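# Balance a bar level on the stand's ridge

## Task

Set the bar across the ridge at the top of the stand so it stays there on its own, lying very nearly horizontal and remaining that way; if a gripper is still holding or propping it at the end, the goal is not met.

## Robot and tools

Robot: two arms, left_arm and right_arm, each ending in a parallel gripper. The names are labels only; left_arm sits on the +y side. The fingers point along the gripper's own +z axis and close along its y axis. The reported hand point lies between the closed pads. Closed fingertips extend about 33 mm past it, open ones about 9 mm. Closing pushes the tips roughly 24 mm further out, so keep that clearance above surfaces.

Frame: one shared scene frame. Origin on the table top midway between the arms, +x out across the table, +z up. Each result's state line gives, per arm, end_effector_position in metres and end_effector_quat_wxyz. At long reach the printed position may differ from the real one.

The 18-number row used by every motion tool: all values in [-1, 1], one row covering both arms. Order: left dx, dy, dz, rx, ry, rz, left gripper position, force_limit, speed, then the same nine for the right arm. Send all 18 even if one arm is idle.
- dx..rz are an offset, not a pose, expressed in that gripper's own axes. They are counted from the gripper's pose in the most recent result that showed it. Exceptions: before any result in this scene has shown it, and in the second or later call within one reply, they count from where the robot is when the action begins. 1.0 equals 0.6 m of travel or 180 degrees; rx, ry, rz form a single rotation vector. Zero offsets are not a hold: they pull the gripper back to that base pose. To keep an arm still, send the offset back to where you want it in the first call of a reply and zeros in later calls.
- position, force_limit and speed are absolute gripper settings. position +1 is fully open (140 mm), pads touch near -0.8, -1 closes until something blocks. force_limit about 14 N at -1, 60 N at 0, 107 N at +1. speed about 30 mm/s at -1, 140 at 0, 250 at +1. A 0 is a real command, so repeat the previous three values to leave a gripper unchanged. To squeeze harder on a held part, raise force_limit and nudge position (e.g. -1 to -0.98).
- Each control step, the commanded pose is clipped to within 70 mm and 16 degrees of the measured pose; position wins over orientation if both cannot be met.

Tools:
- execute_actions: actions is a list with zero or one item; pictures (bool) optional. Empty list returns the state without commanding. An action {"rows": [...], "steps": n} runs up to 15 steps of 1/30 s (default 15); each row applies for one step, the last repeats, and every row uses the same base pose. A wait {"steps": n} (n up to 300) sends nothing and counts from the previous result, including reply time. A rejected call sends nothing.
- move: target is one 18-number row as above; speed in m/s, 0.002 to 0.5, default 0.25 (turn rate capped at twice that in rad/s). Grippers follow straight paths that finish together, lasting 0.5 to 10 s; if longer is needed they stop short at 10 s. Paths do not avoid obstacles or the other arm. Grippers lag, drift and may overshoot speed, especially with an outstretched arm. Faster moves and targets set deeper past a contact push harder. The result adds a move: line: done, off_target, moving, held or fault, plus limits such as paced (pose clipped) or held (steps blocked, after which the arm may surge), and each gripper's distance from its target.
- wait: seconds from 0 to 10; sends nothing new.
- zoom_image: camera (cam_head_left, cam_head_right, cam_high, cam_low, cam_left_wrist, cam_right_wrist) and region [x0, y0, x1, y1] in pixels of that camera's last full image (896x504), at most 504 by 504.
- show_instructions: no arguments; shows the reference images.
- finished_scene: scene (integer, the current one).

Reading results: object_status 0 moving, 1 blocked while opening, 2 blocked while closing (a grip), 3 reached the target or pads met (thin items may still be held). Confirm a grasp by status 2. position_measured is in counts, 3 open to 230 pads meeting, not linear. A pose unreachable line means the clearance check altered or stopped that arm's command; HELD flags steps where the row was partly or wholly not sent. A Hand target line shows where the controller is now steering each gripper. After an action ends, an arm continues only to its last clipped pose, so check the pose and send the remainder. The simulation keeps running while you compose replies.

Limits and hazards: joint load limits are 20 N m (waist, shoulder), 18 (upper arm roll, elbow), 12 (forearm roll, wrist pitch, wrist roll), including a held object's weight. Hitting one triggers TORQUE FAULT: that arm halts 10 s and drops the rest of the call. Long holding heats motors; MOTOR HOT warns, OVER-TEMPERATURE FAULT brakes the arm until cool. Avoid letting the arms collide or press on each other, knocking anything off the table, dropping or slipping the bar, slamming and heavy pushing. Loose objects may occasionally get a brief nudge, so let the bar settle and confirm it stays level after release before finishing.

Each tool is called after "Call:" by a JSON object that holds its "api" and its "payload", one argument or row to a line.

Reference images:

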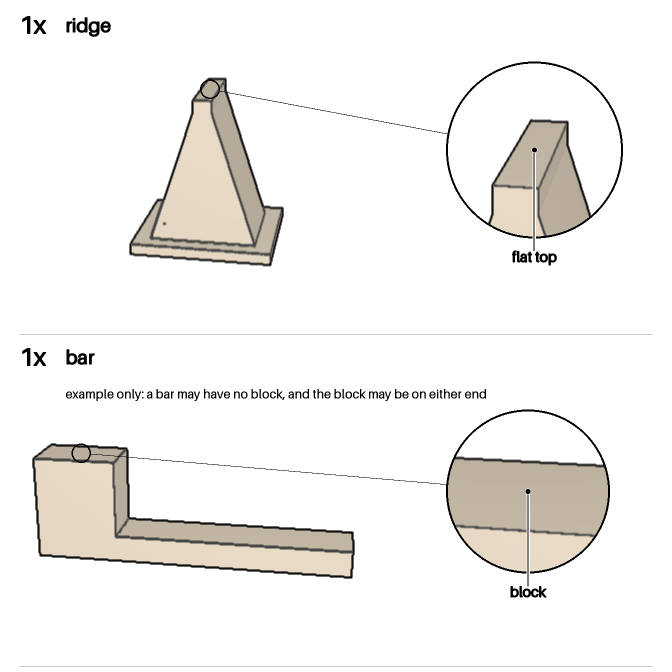

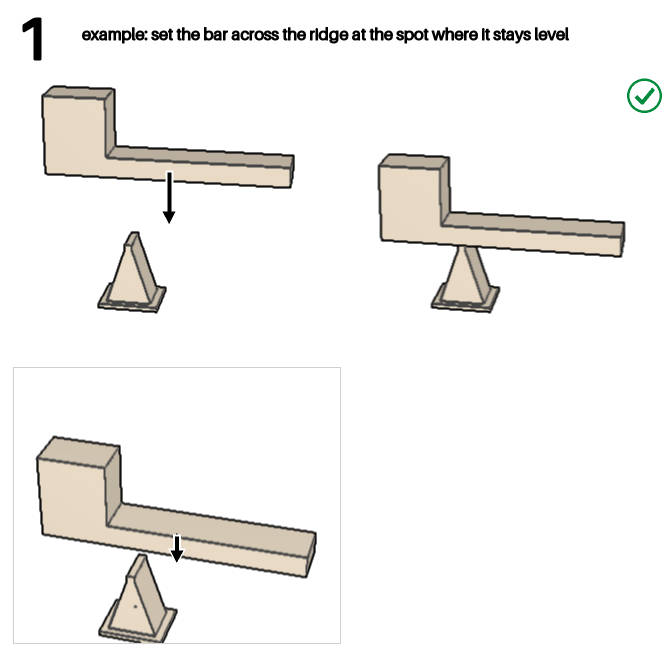

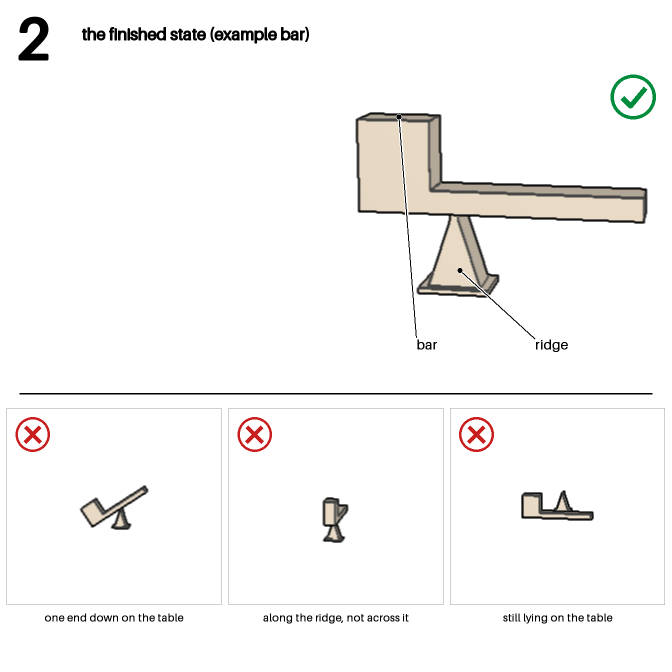

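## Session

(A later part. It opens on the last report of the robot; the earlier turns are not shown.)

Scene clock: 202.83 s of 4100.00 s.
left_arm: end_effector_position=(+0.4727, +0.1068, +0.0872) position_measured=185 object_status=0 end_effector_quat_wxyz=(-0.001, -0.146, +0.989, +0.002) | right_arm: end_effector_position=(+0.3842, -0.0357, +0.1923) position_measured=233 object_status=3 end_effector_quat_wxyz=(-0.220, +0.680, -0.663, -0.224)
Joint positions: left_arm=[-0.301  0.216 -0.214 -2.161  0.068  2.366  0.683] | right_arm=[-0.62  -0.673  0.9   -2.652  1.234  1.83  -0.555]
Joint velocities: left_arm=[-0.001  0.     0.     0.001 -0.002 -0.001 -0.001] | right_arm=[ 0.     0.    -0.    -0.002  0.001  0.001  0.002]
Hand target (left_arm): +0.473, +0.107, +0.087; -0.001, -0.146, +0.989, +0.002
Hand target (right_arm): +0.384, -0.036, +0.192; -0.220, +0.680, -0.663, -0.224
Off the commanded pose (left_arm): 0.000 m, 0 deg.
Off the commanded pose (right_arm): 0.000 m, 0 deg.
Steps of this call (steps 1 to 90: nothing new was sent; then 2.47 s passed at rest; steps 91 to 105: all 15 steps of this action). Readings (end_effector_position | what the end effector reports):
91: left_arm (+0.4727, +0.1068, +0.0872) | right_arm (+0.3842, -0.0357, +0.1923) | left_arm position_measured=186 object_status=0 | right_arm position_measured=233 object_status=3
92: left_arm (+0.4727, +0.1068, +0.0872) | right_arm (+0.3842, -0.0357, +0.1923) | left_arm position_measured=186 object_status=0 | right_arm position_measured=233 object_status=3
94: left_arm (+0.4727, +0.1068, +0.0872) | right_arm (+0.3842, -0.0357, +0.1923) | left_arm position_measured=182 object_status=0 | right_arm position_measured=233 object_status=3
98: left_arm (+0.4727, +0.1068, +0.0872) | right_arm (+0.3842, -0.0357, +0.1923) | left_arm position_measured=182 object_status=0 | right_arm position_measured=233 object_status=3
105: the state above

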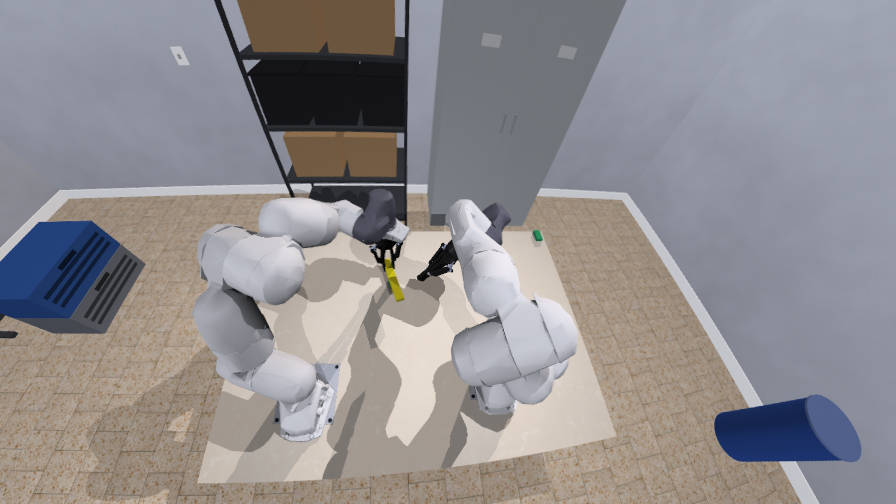

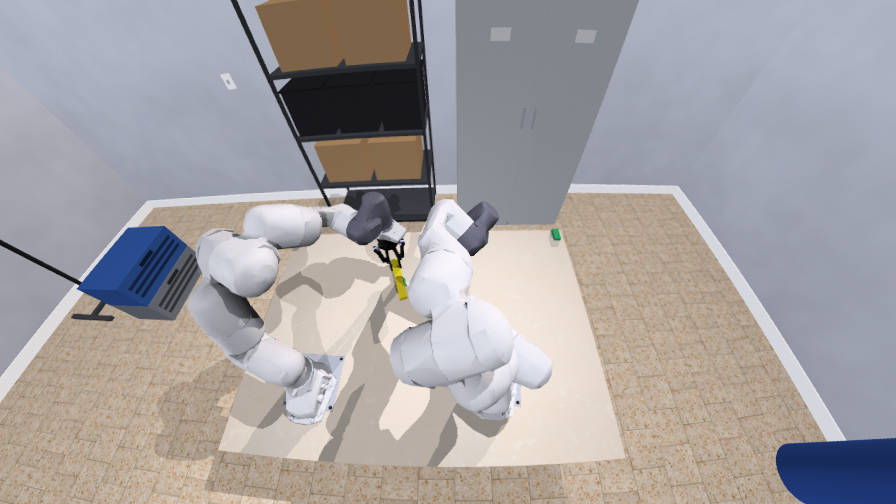

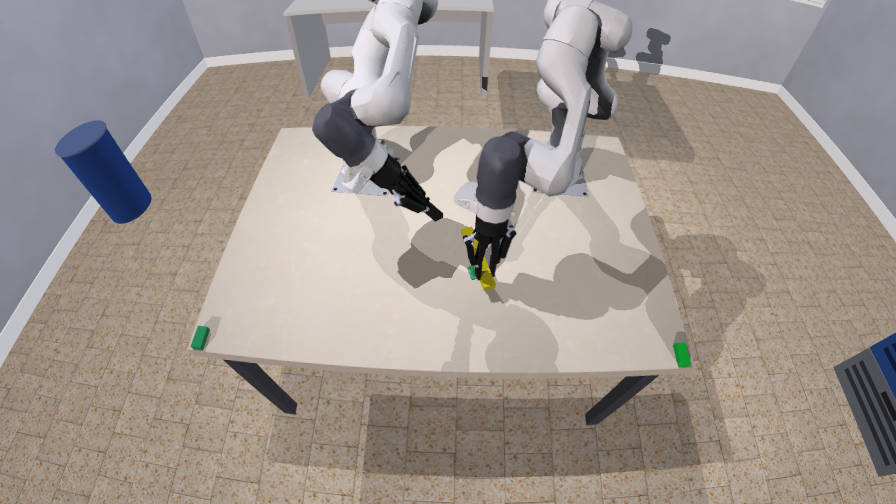

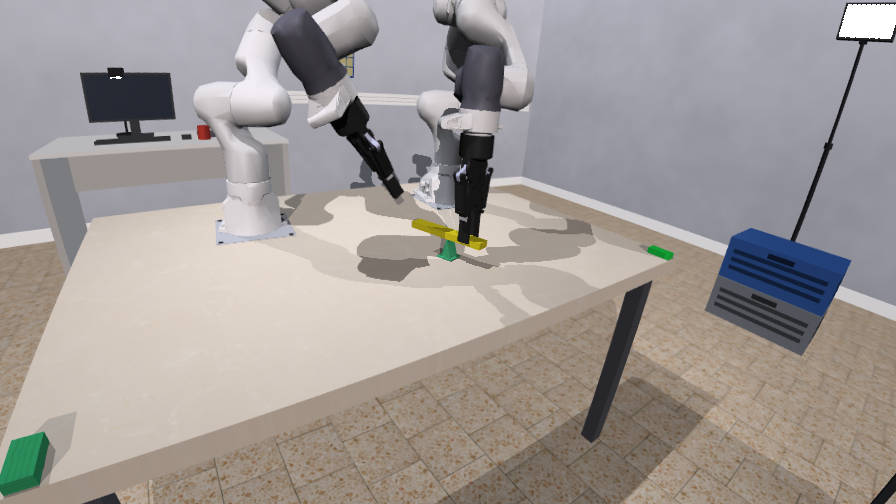

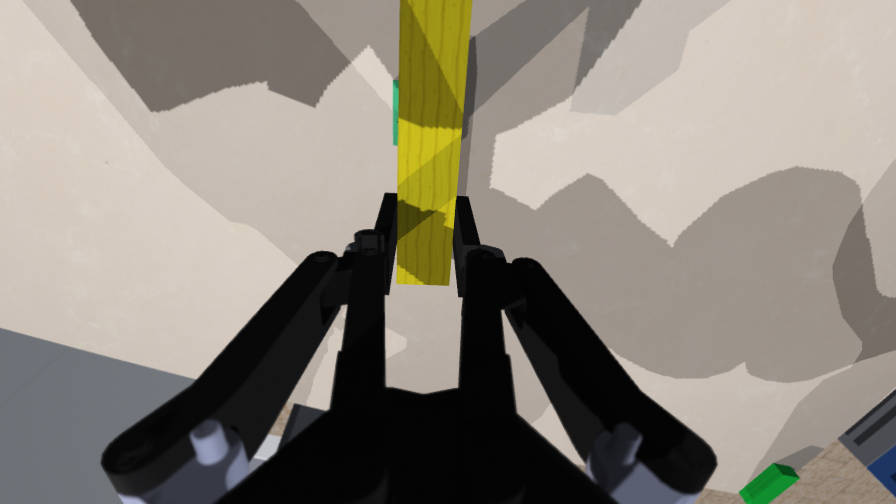

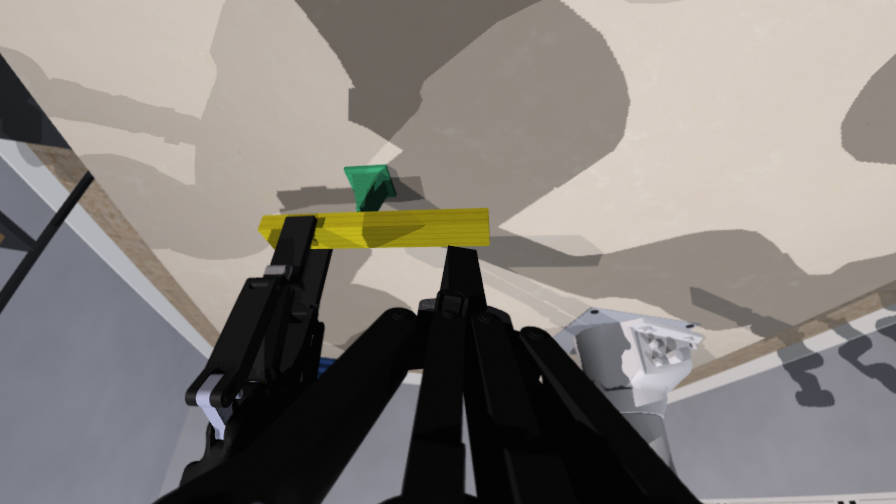

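Unmoved. Release fully.

Call:
{"api": "execute_actions", "payload": {
  "actions": [
    {"rows":[[0,0,0,0,0,0,-0.3,0,-0.7,0,0,0,0,0,0,-1,0,0]],"steps":15}
  ]
}}

Call:
{"api": "wait", "payload": {
  "seconds": 1
}}

Call:
{"api": "zoom_image", "payload": {
  "camera": "cam_low",
  "region": [380,180,520,280]
}}

Scene clock: 206.17 s of 4100.00 s.
left_arm: end_effector_position=(+0.4727, +0.1068, +0.0872) position_measured=167 object_status=3 end_effector_quat_wxyz=(-0.001, -0.146, +0.989, +0.002) | right_arm: end_effector_position=(+0.3842, -0.0357, +0.1923) position_measured=233 object_status=3 end_effector_quat_wxyz=(-0.220, +0.680, -0.663, -0.224)
Joint positions: left_arm=[-0.301  0.216 -0.214 -2.161  0.068  2.366  0.683] | right_arm=[-0.62  -0.673  0.9   -2.652  1.234  1.83  -0.555]
Joint velocities: left_arm=[-0.    -0.001  0.    -0.001 -0.001 -0.001  0.001] | right_arm=[-0.    -0.001 -0.001 -0.001 -0.002  0.     0.   ]
Hand target (left_arm): +0.473, +0.107, +0.087; -0.001, -0.146, +0.989, +0.002
Hand target (right_arm): +0.384, -0.036, +0.192; -0.220, +0.680, -0.663, -0.224
Off the commanded pose (left_arm): 0.000 m, 0 deg.
Off the commanded pose (right_arm): 0.000 m, 0 deg.
Steps of this call (steps 1 to 85: nothing new was sent; steps 86 to 100: all 15 steps of this action). Readings (end_effector_position | what the end effector reports):
86: left_arm (+0.4727, +0.1068, +0.0872) | right_arm (+0.3842, -0.0357, +0.1923) | left_arm position_measured=185 object_status=0 | right_arm position_measured=233 object_status=3
87: left_arm (+0.4727, +0.1068, +0.0872) | right_arm (+0.3842, -0.0357, +0.1923) | left_arm position_measured=185 object_status=0 | right_arm position_measured=233 object_status=3
89: left_arm (+0.4727, +0.1068, +0.0872) | right_arm (+0.3842, -0.0357, +0.1923) | left_arm position_measured=176 object_status=0 | right_arm position_measured=233 object_status=3
93: left_arm (+0.4727, +0.1068, +0.0872) | right_arm (+0.3842, -0.0357, +0.1923) | left_arm position_measured=167 object_status=0 | right_arm position_measured=233 object_status=3
100: the state above

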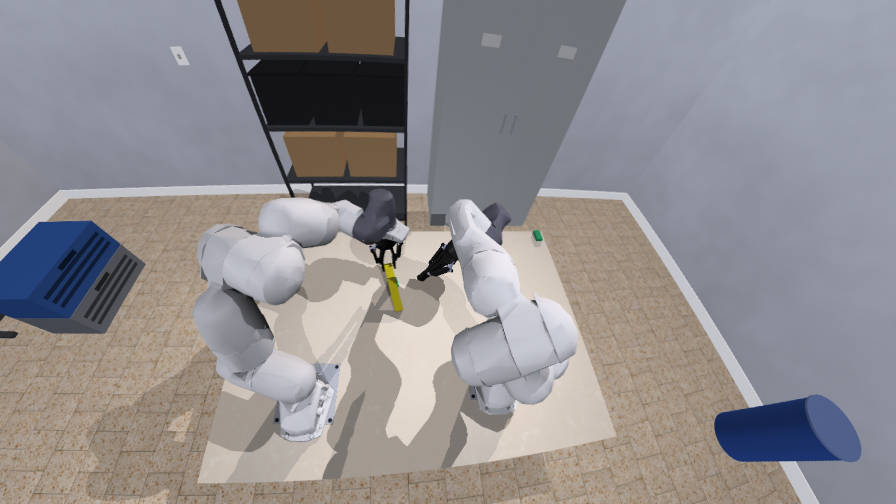

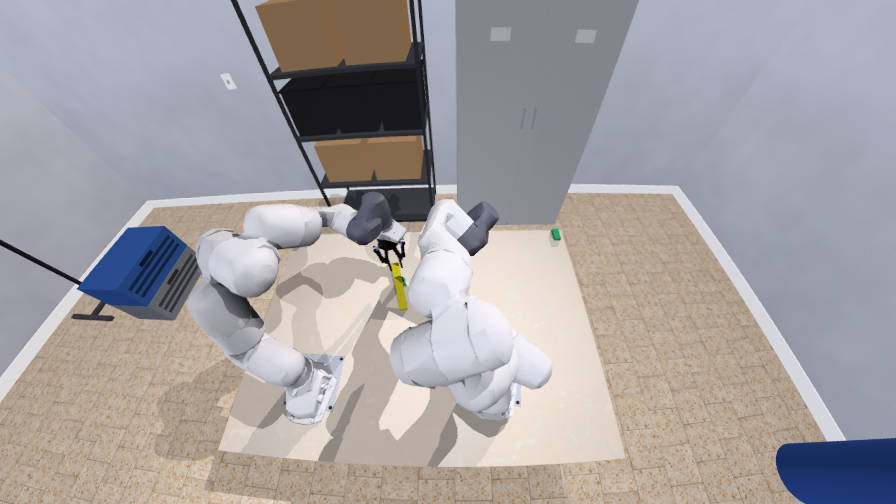

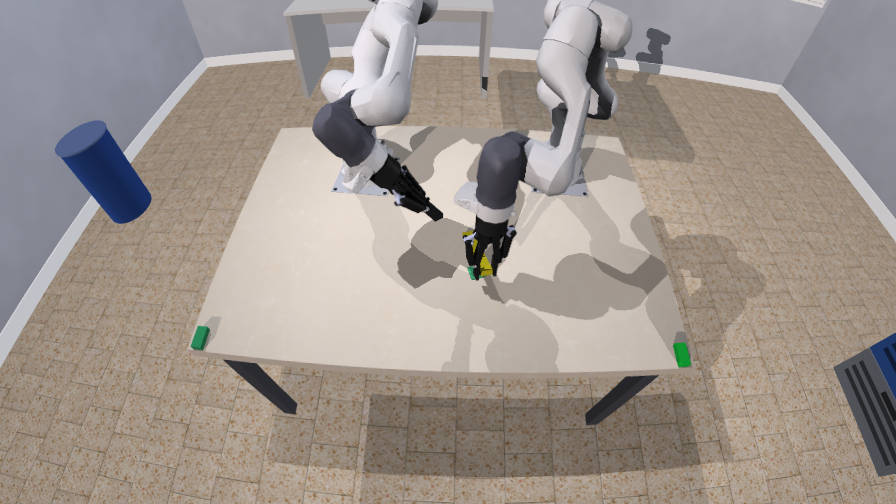

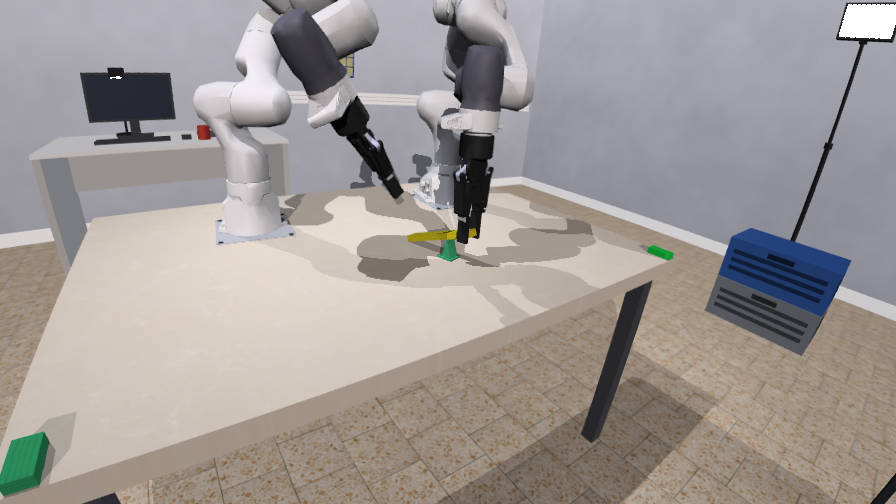

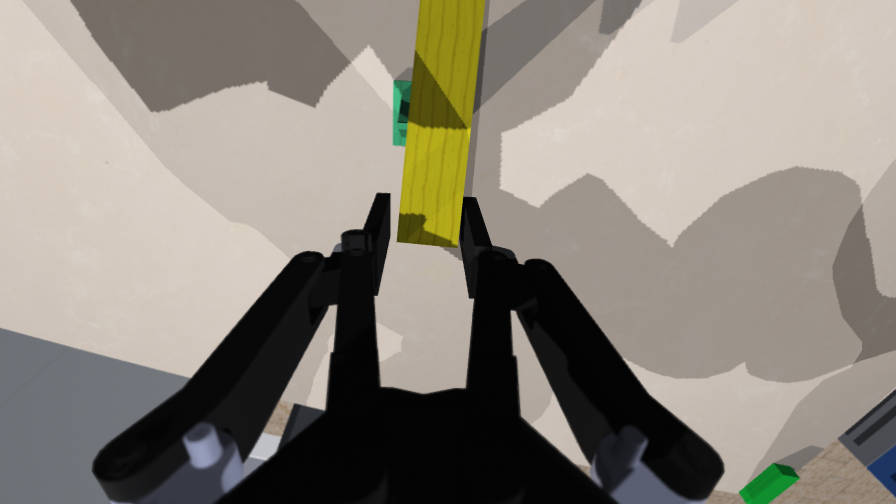

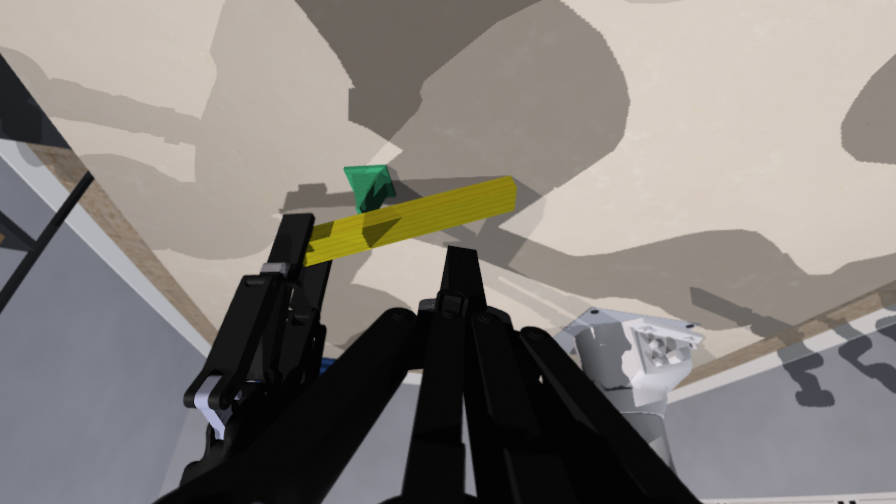

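Scene clock: 207.17 s of 4100.00 s.
left_arm: end_effector_position=(+0.4727, +0.1068, +0.0872) position_measured=167 object_status=3 end_effector_quat_wxyz=(-0.001, -0.146, +0.989, +0.002) | right_arm: end_effector_position=(+0.3842, -0.0357, +0.1923) position_measured=233 object_status=3 end_effector_quat_wxyz=(-0.220, +0.680, -0.663, -0.224)
Joint positions: left_arm=[-0.301  0.216 -0.214 -2.161  0.068  2.366  0.683] | right_arm=[-0.62  -0.673  0.9   -2.652  1.234  1.83  -0.555]
Joint velocities: left_arm=[ 0.001 -0.    -0.     0.001  0.001 -0.    -0.   ] | right_arm=[ 0.    -0.002 -0.001 -0.001 -0.001 -0.     0.001]
Hand target (left_arm): +0.473, +0.107, +0.087; -0.001, -0.146, +0.989, +0.002
Hand target (right_arm): +0.384, -0.036, +0.192; -0.220, +0.680, -0.663, -0.224
Off the commanded pose (left_arm): 0.000 m, 0 deg.
Off the commanded pose (right_arm): 0.000 m, 0 deg.
Steps of this call (steps 1 to 30: nothing new was sent). Readings (end_effector_position | what the end effector reports):
1: left_arm (+0.4727, +0.1068, +0.0872) | right_arm (+0.3842, -0.0357, +0.1923) | left_arm position_measured=167 object_status=3 | right_arm position_measured=233 object_status=3
2: left_arm (+0.4727, +0.1068, +0.0872) | right_arm (+0.3842, -0.0357, +0.1923) | left_arm position_measured=167 object_status=3 | right_arm position_measured=233 object_status=3
4: left_arm (+0.4727, +0.1068, +0.0872) | right_arm (+0.3842, -0.0357, +0.1923) | left_arm position_measured=167 object_status=3 | right_arm position_measured=233 object_status=3
8: left_arm (+0.4727, +0.1068, +0.0872) | right_arm (+0.3842, -0.0357, +0.1923) | left_arm position_measured=167 object_status=3 | right_arm position_measured=233 object_status=3
30: the state above

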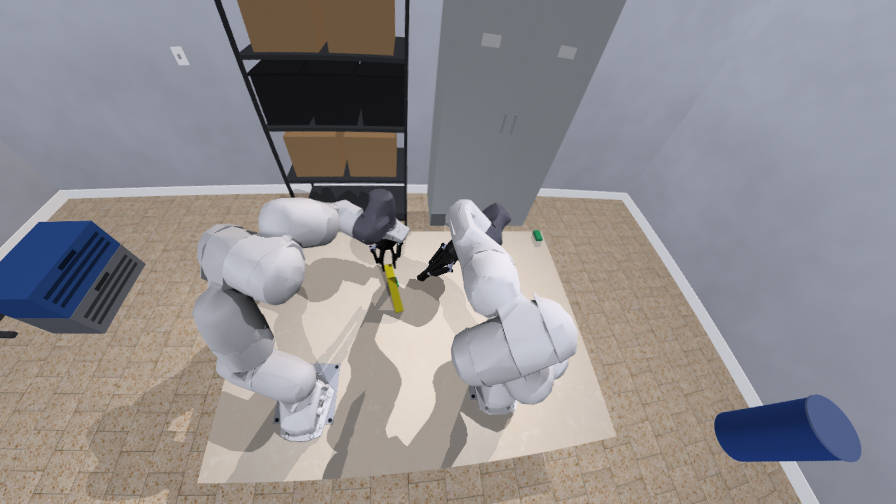

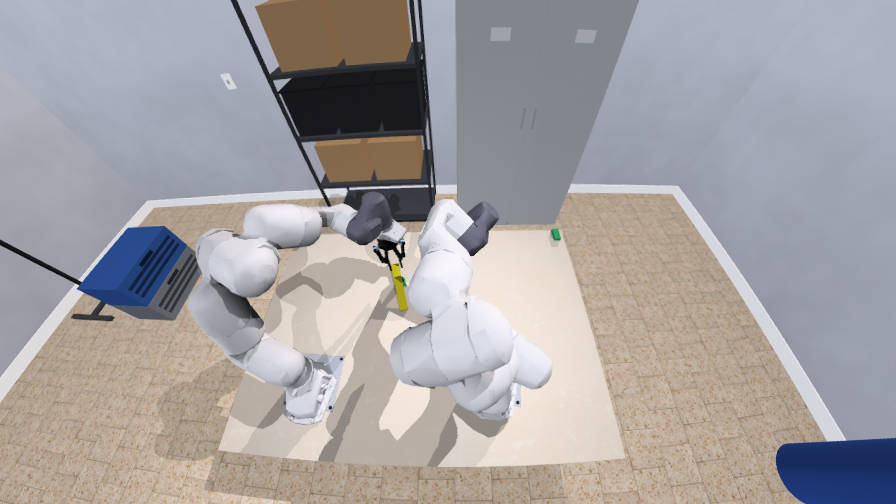

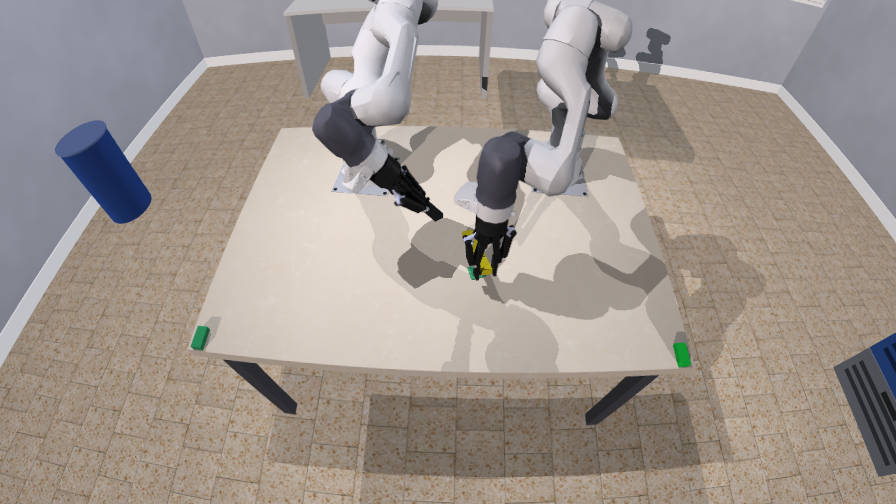

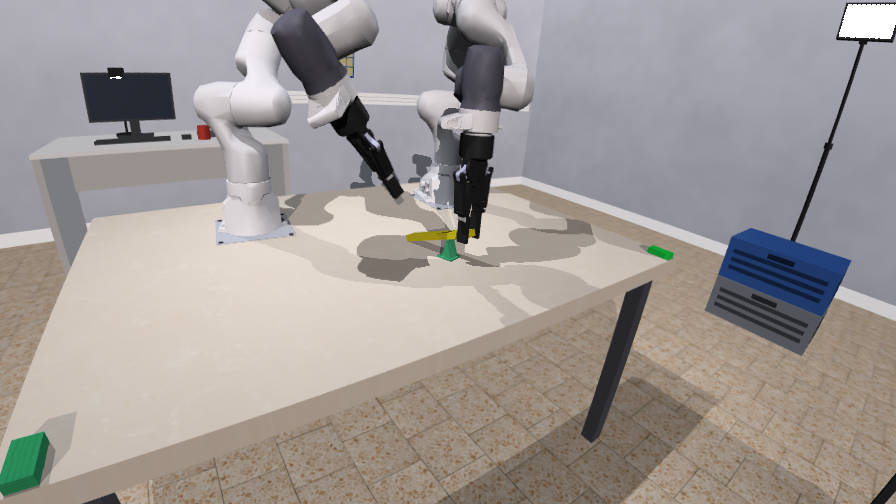

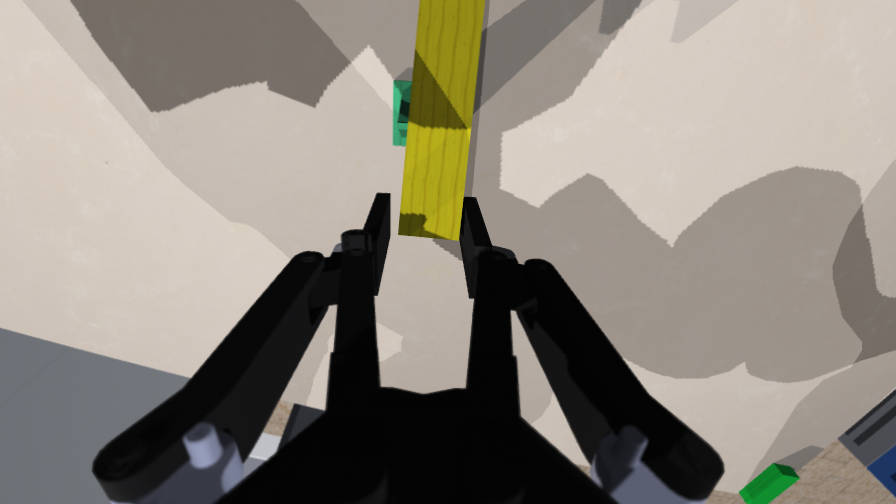

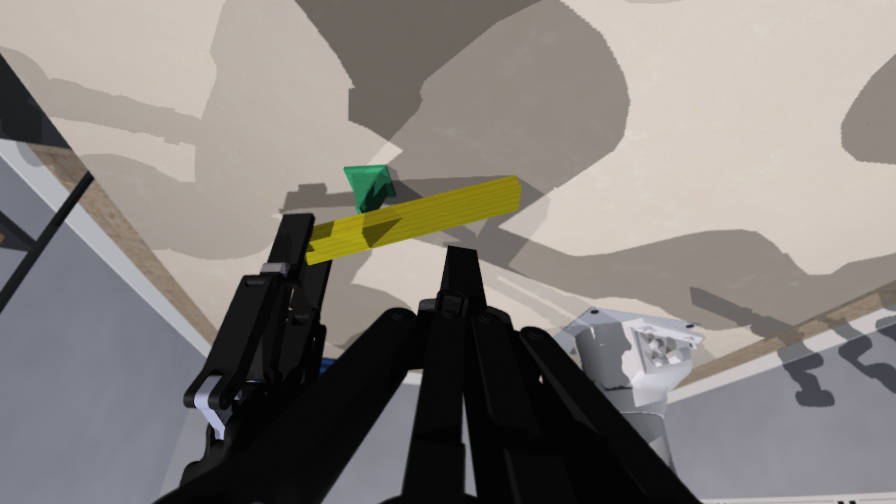

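Region (380, 180, 520, 280) of cam_low's 896x504 image, scaled by 3.600, with more detail than that image has; it fills the top 360 rows of this view, and the rest is white.

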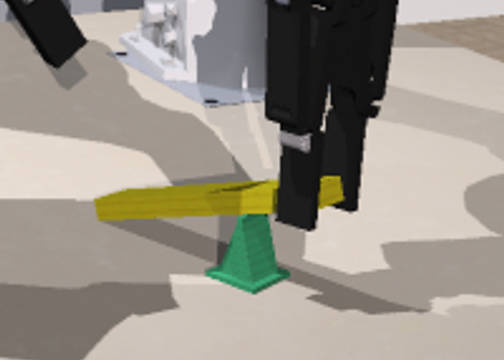

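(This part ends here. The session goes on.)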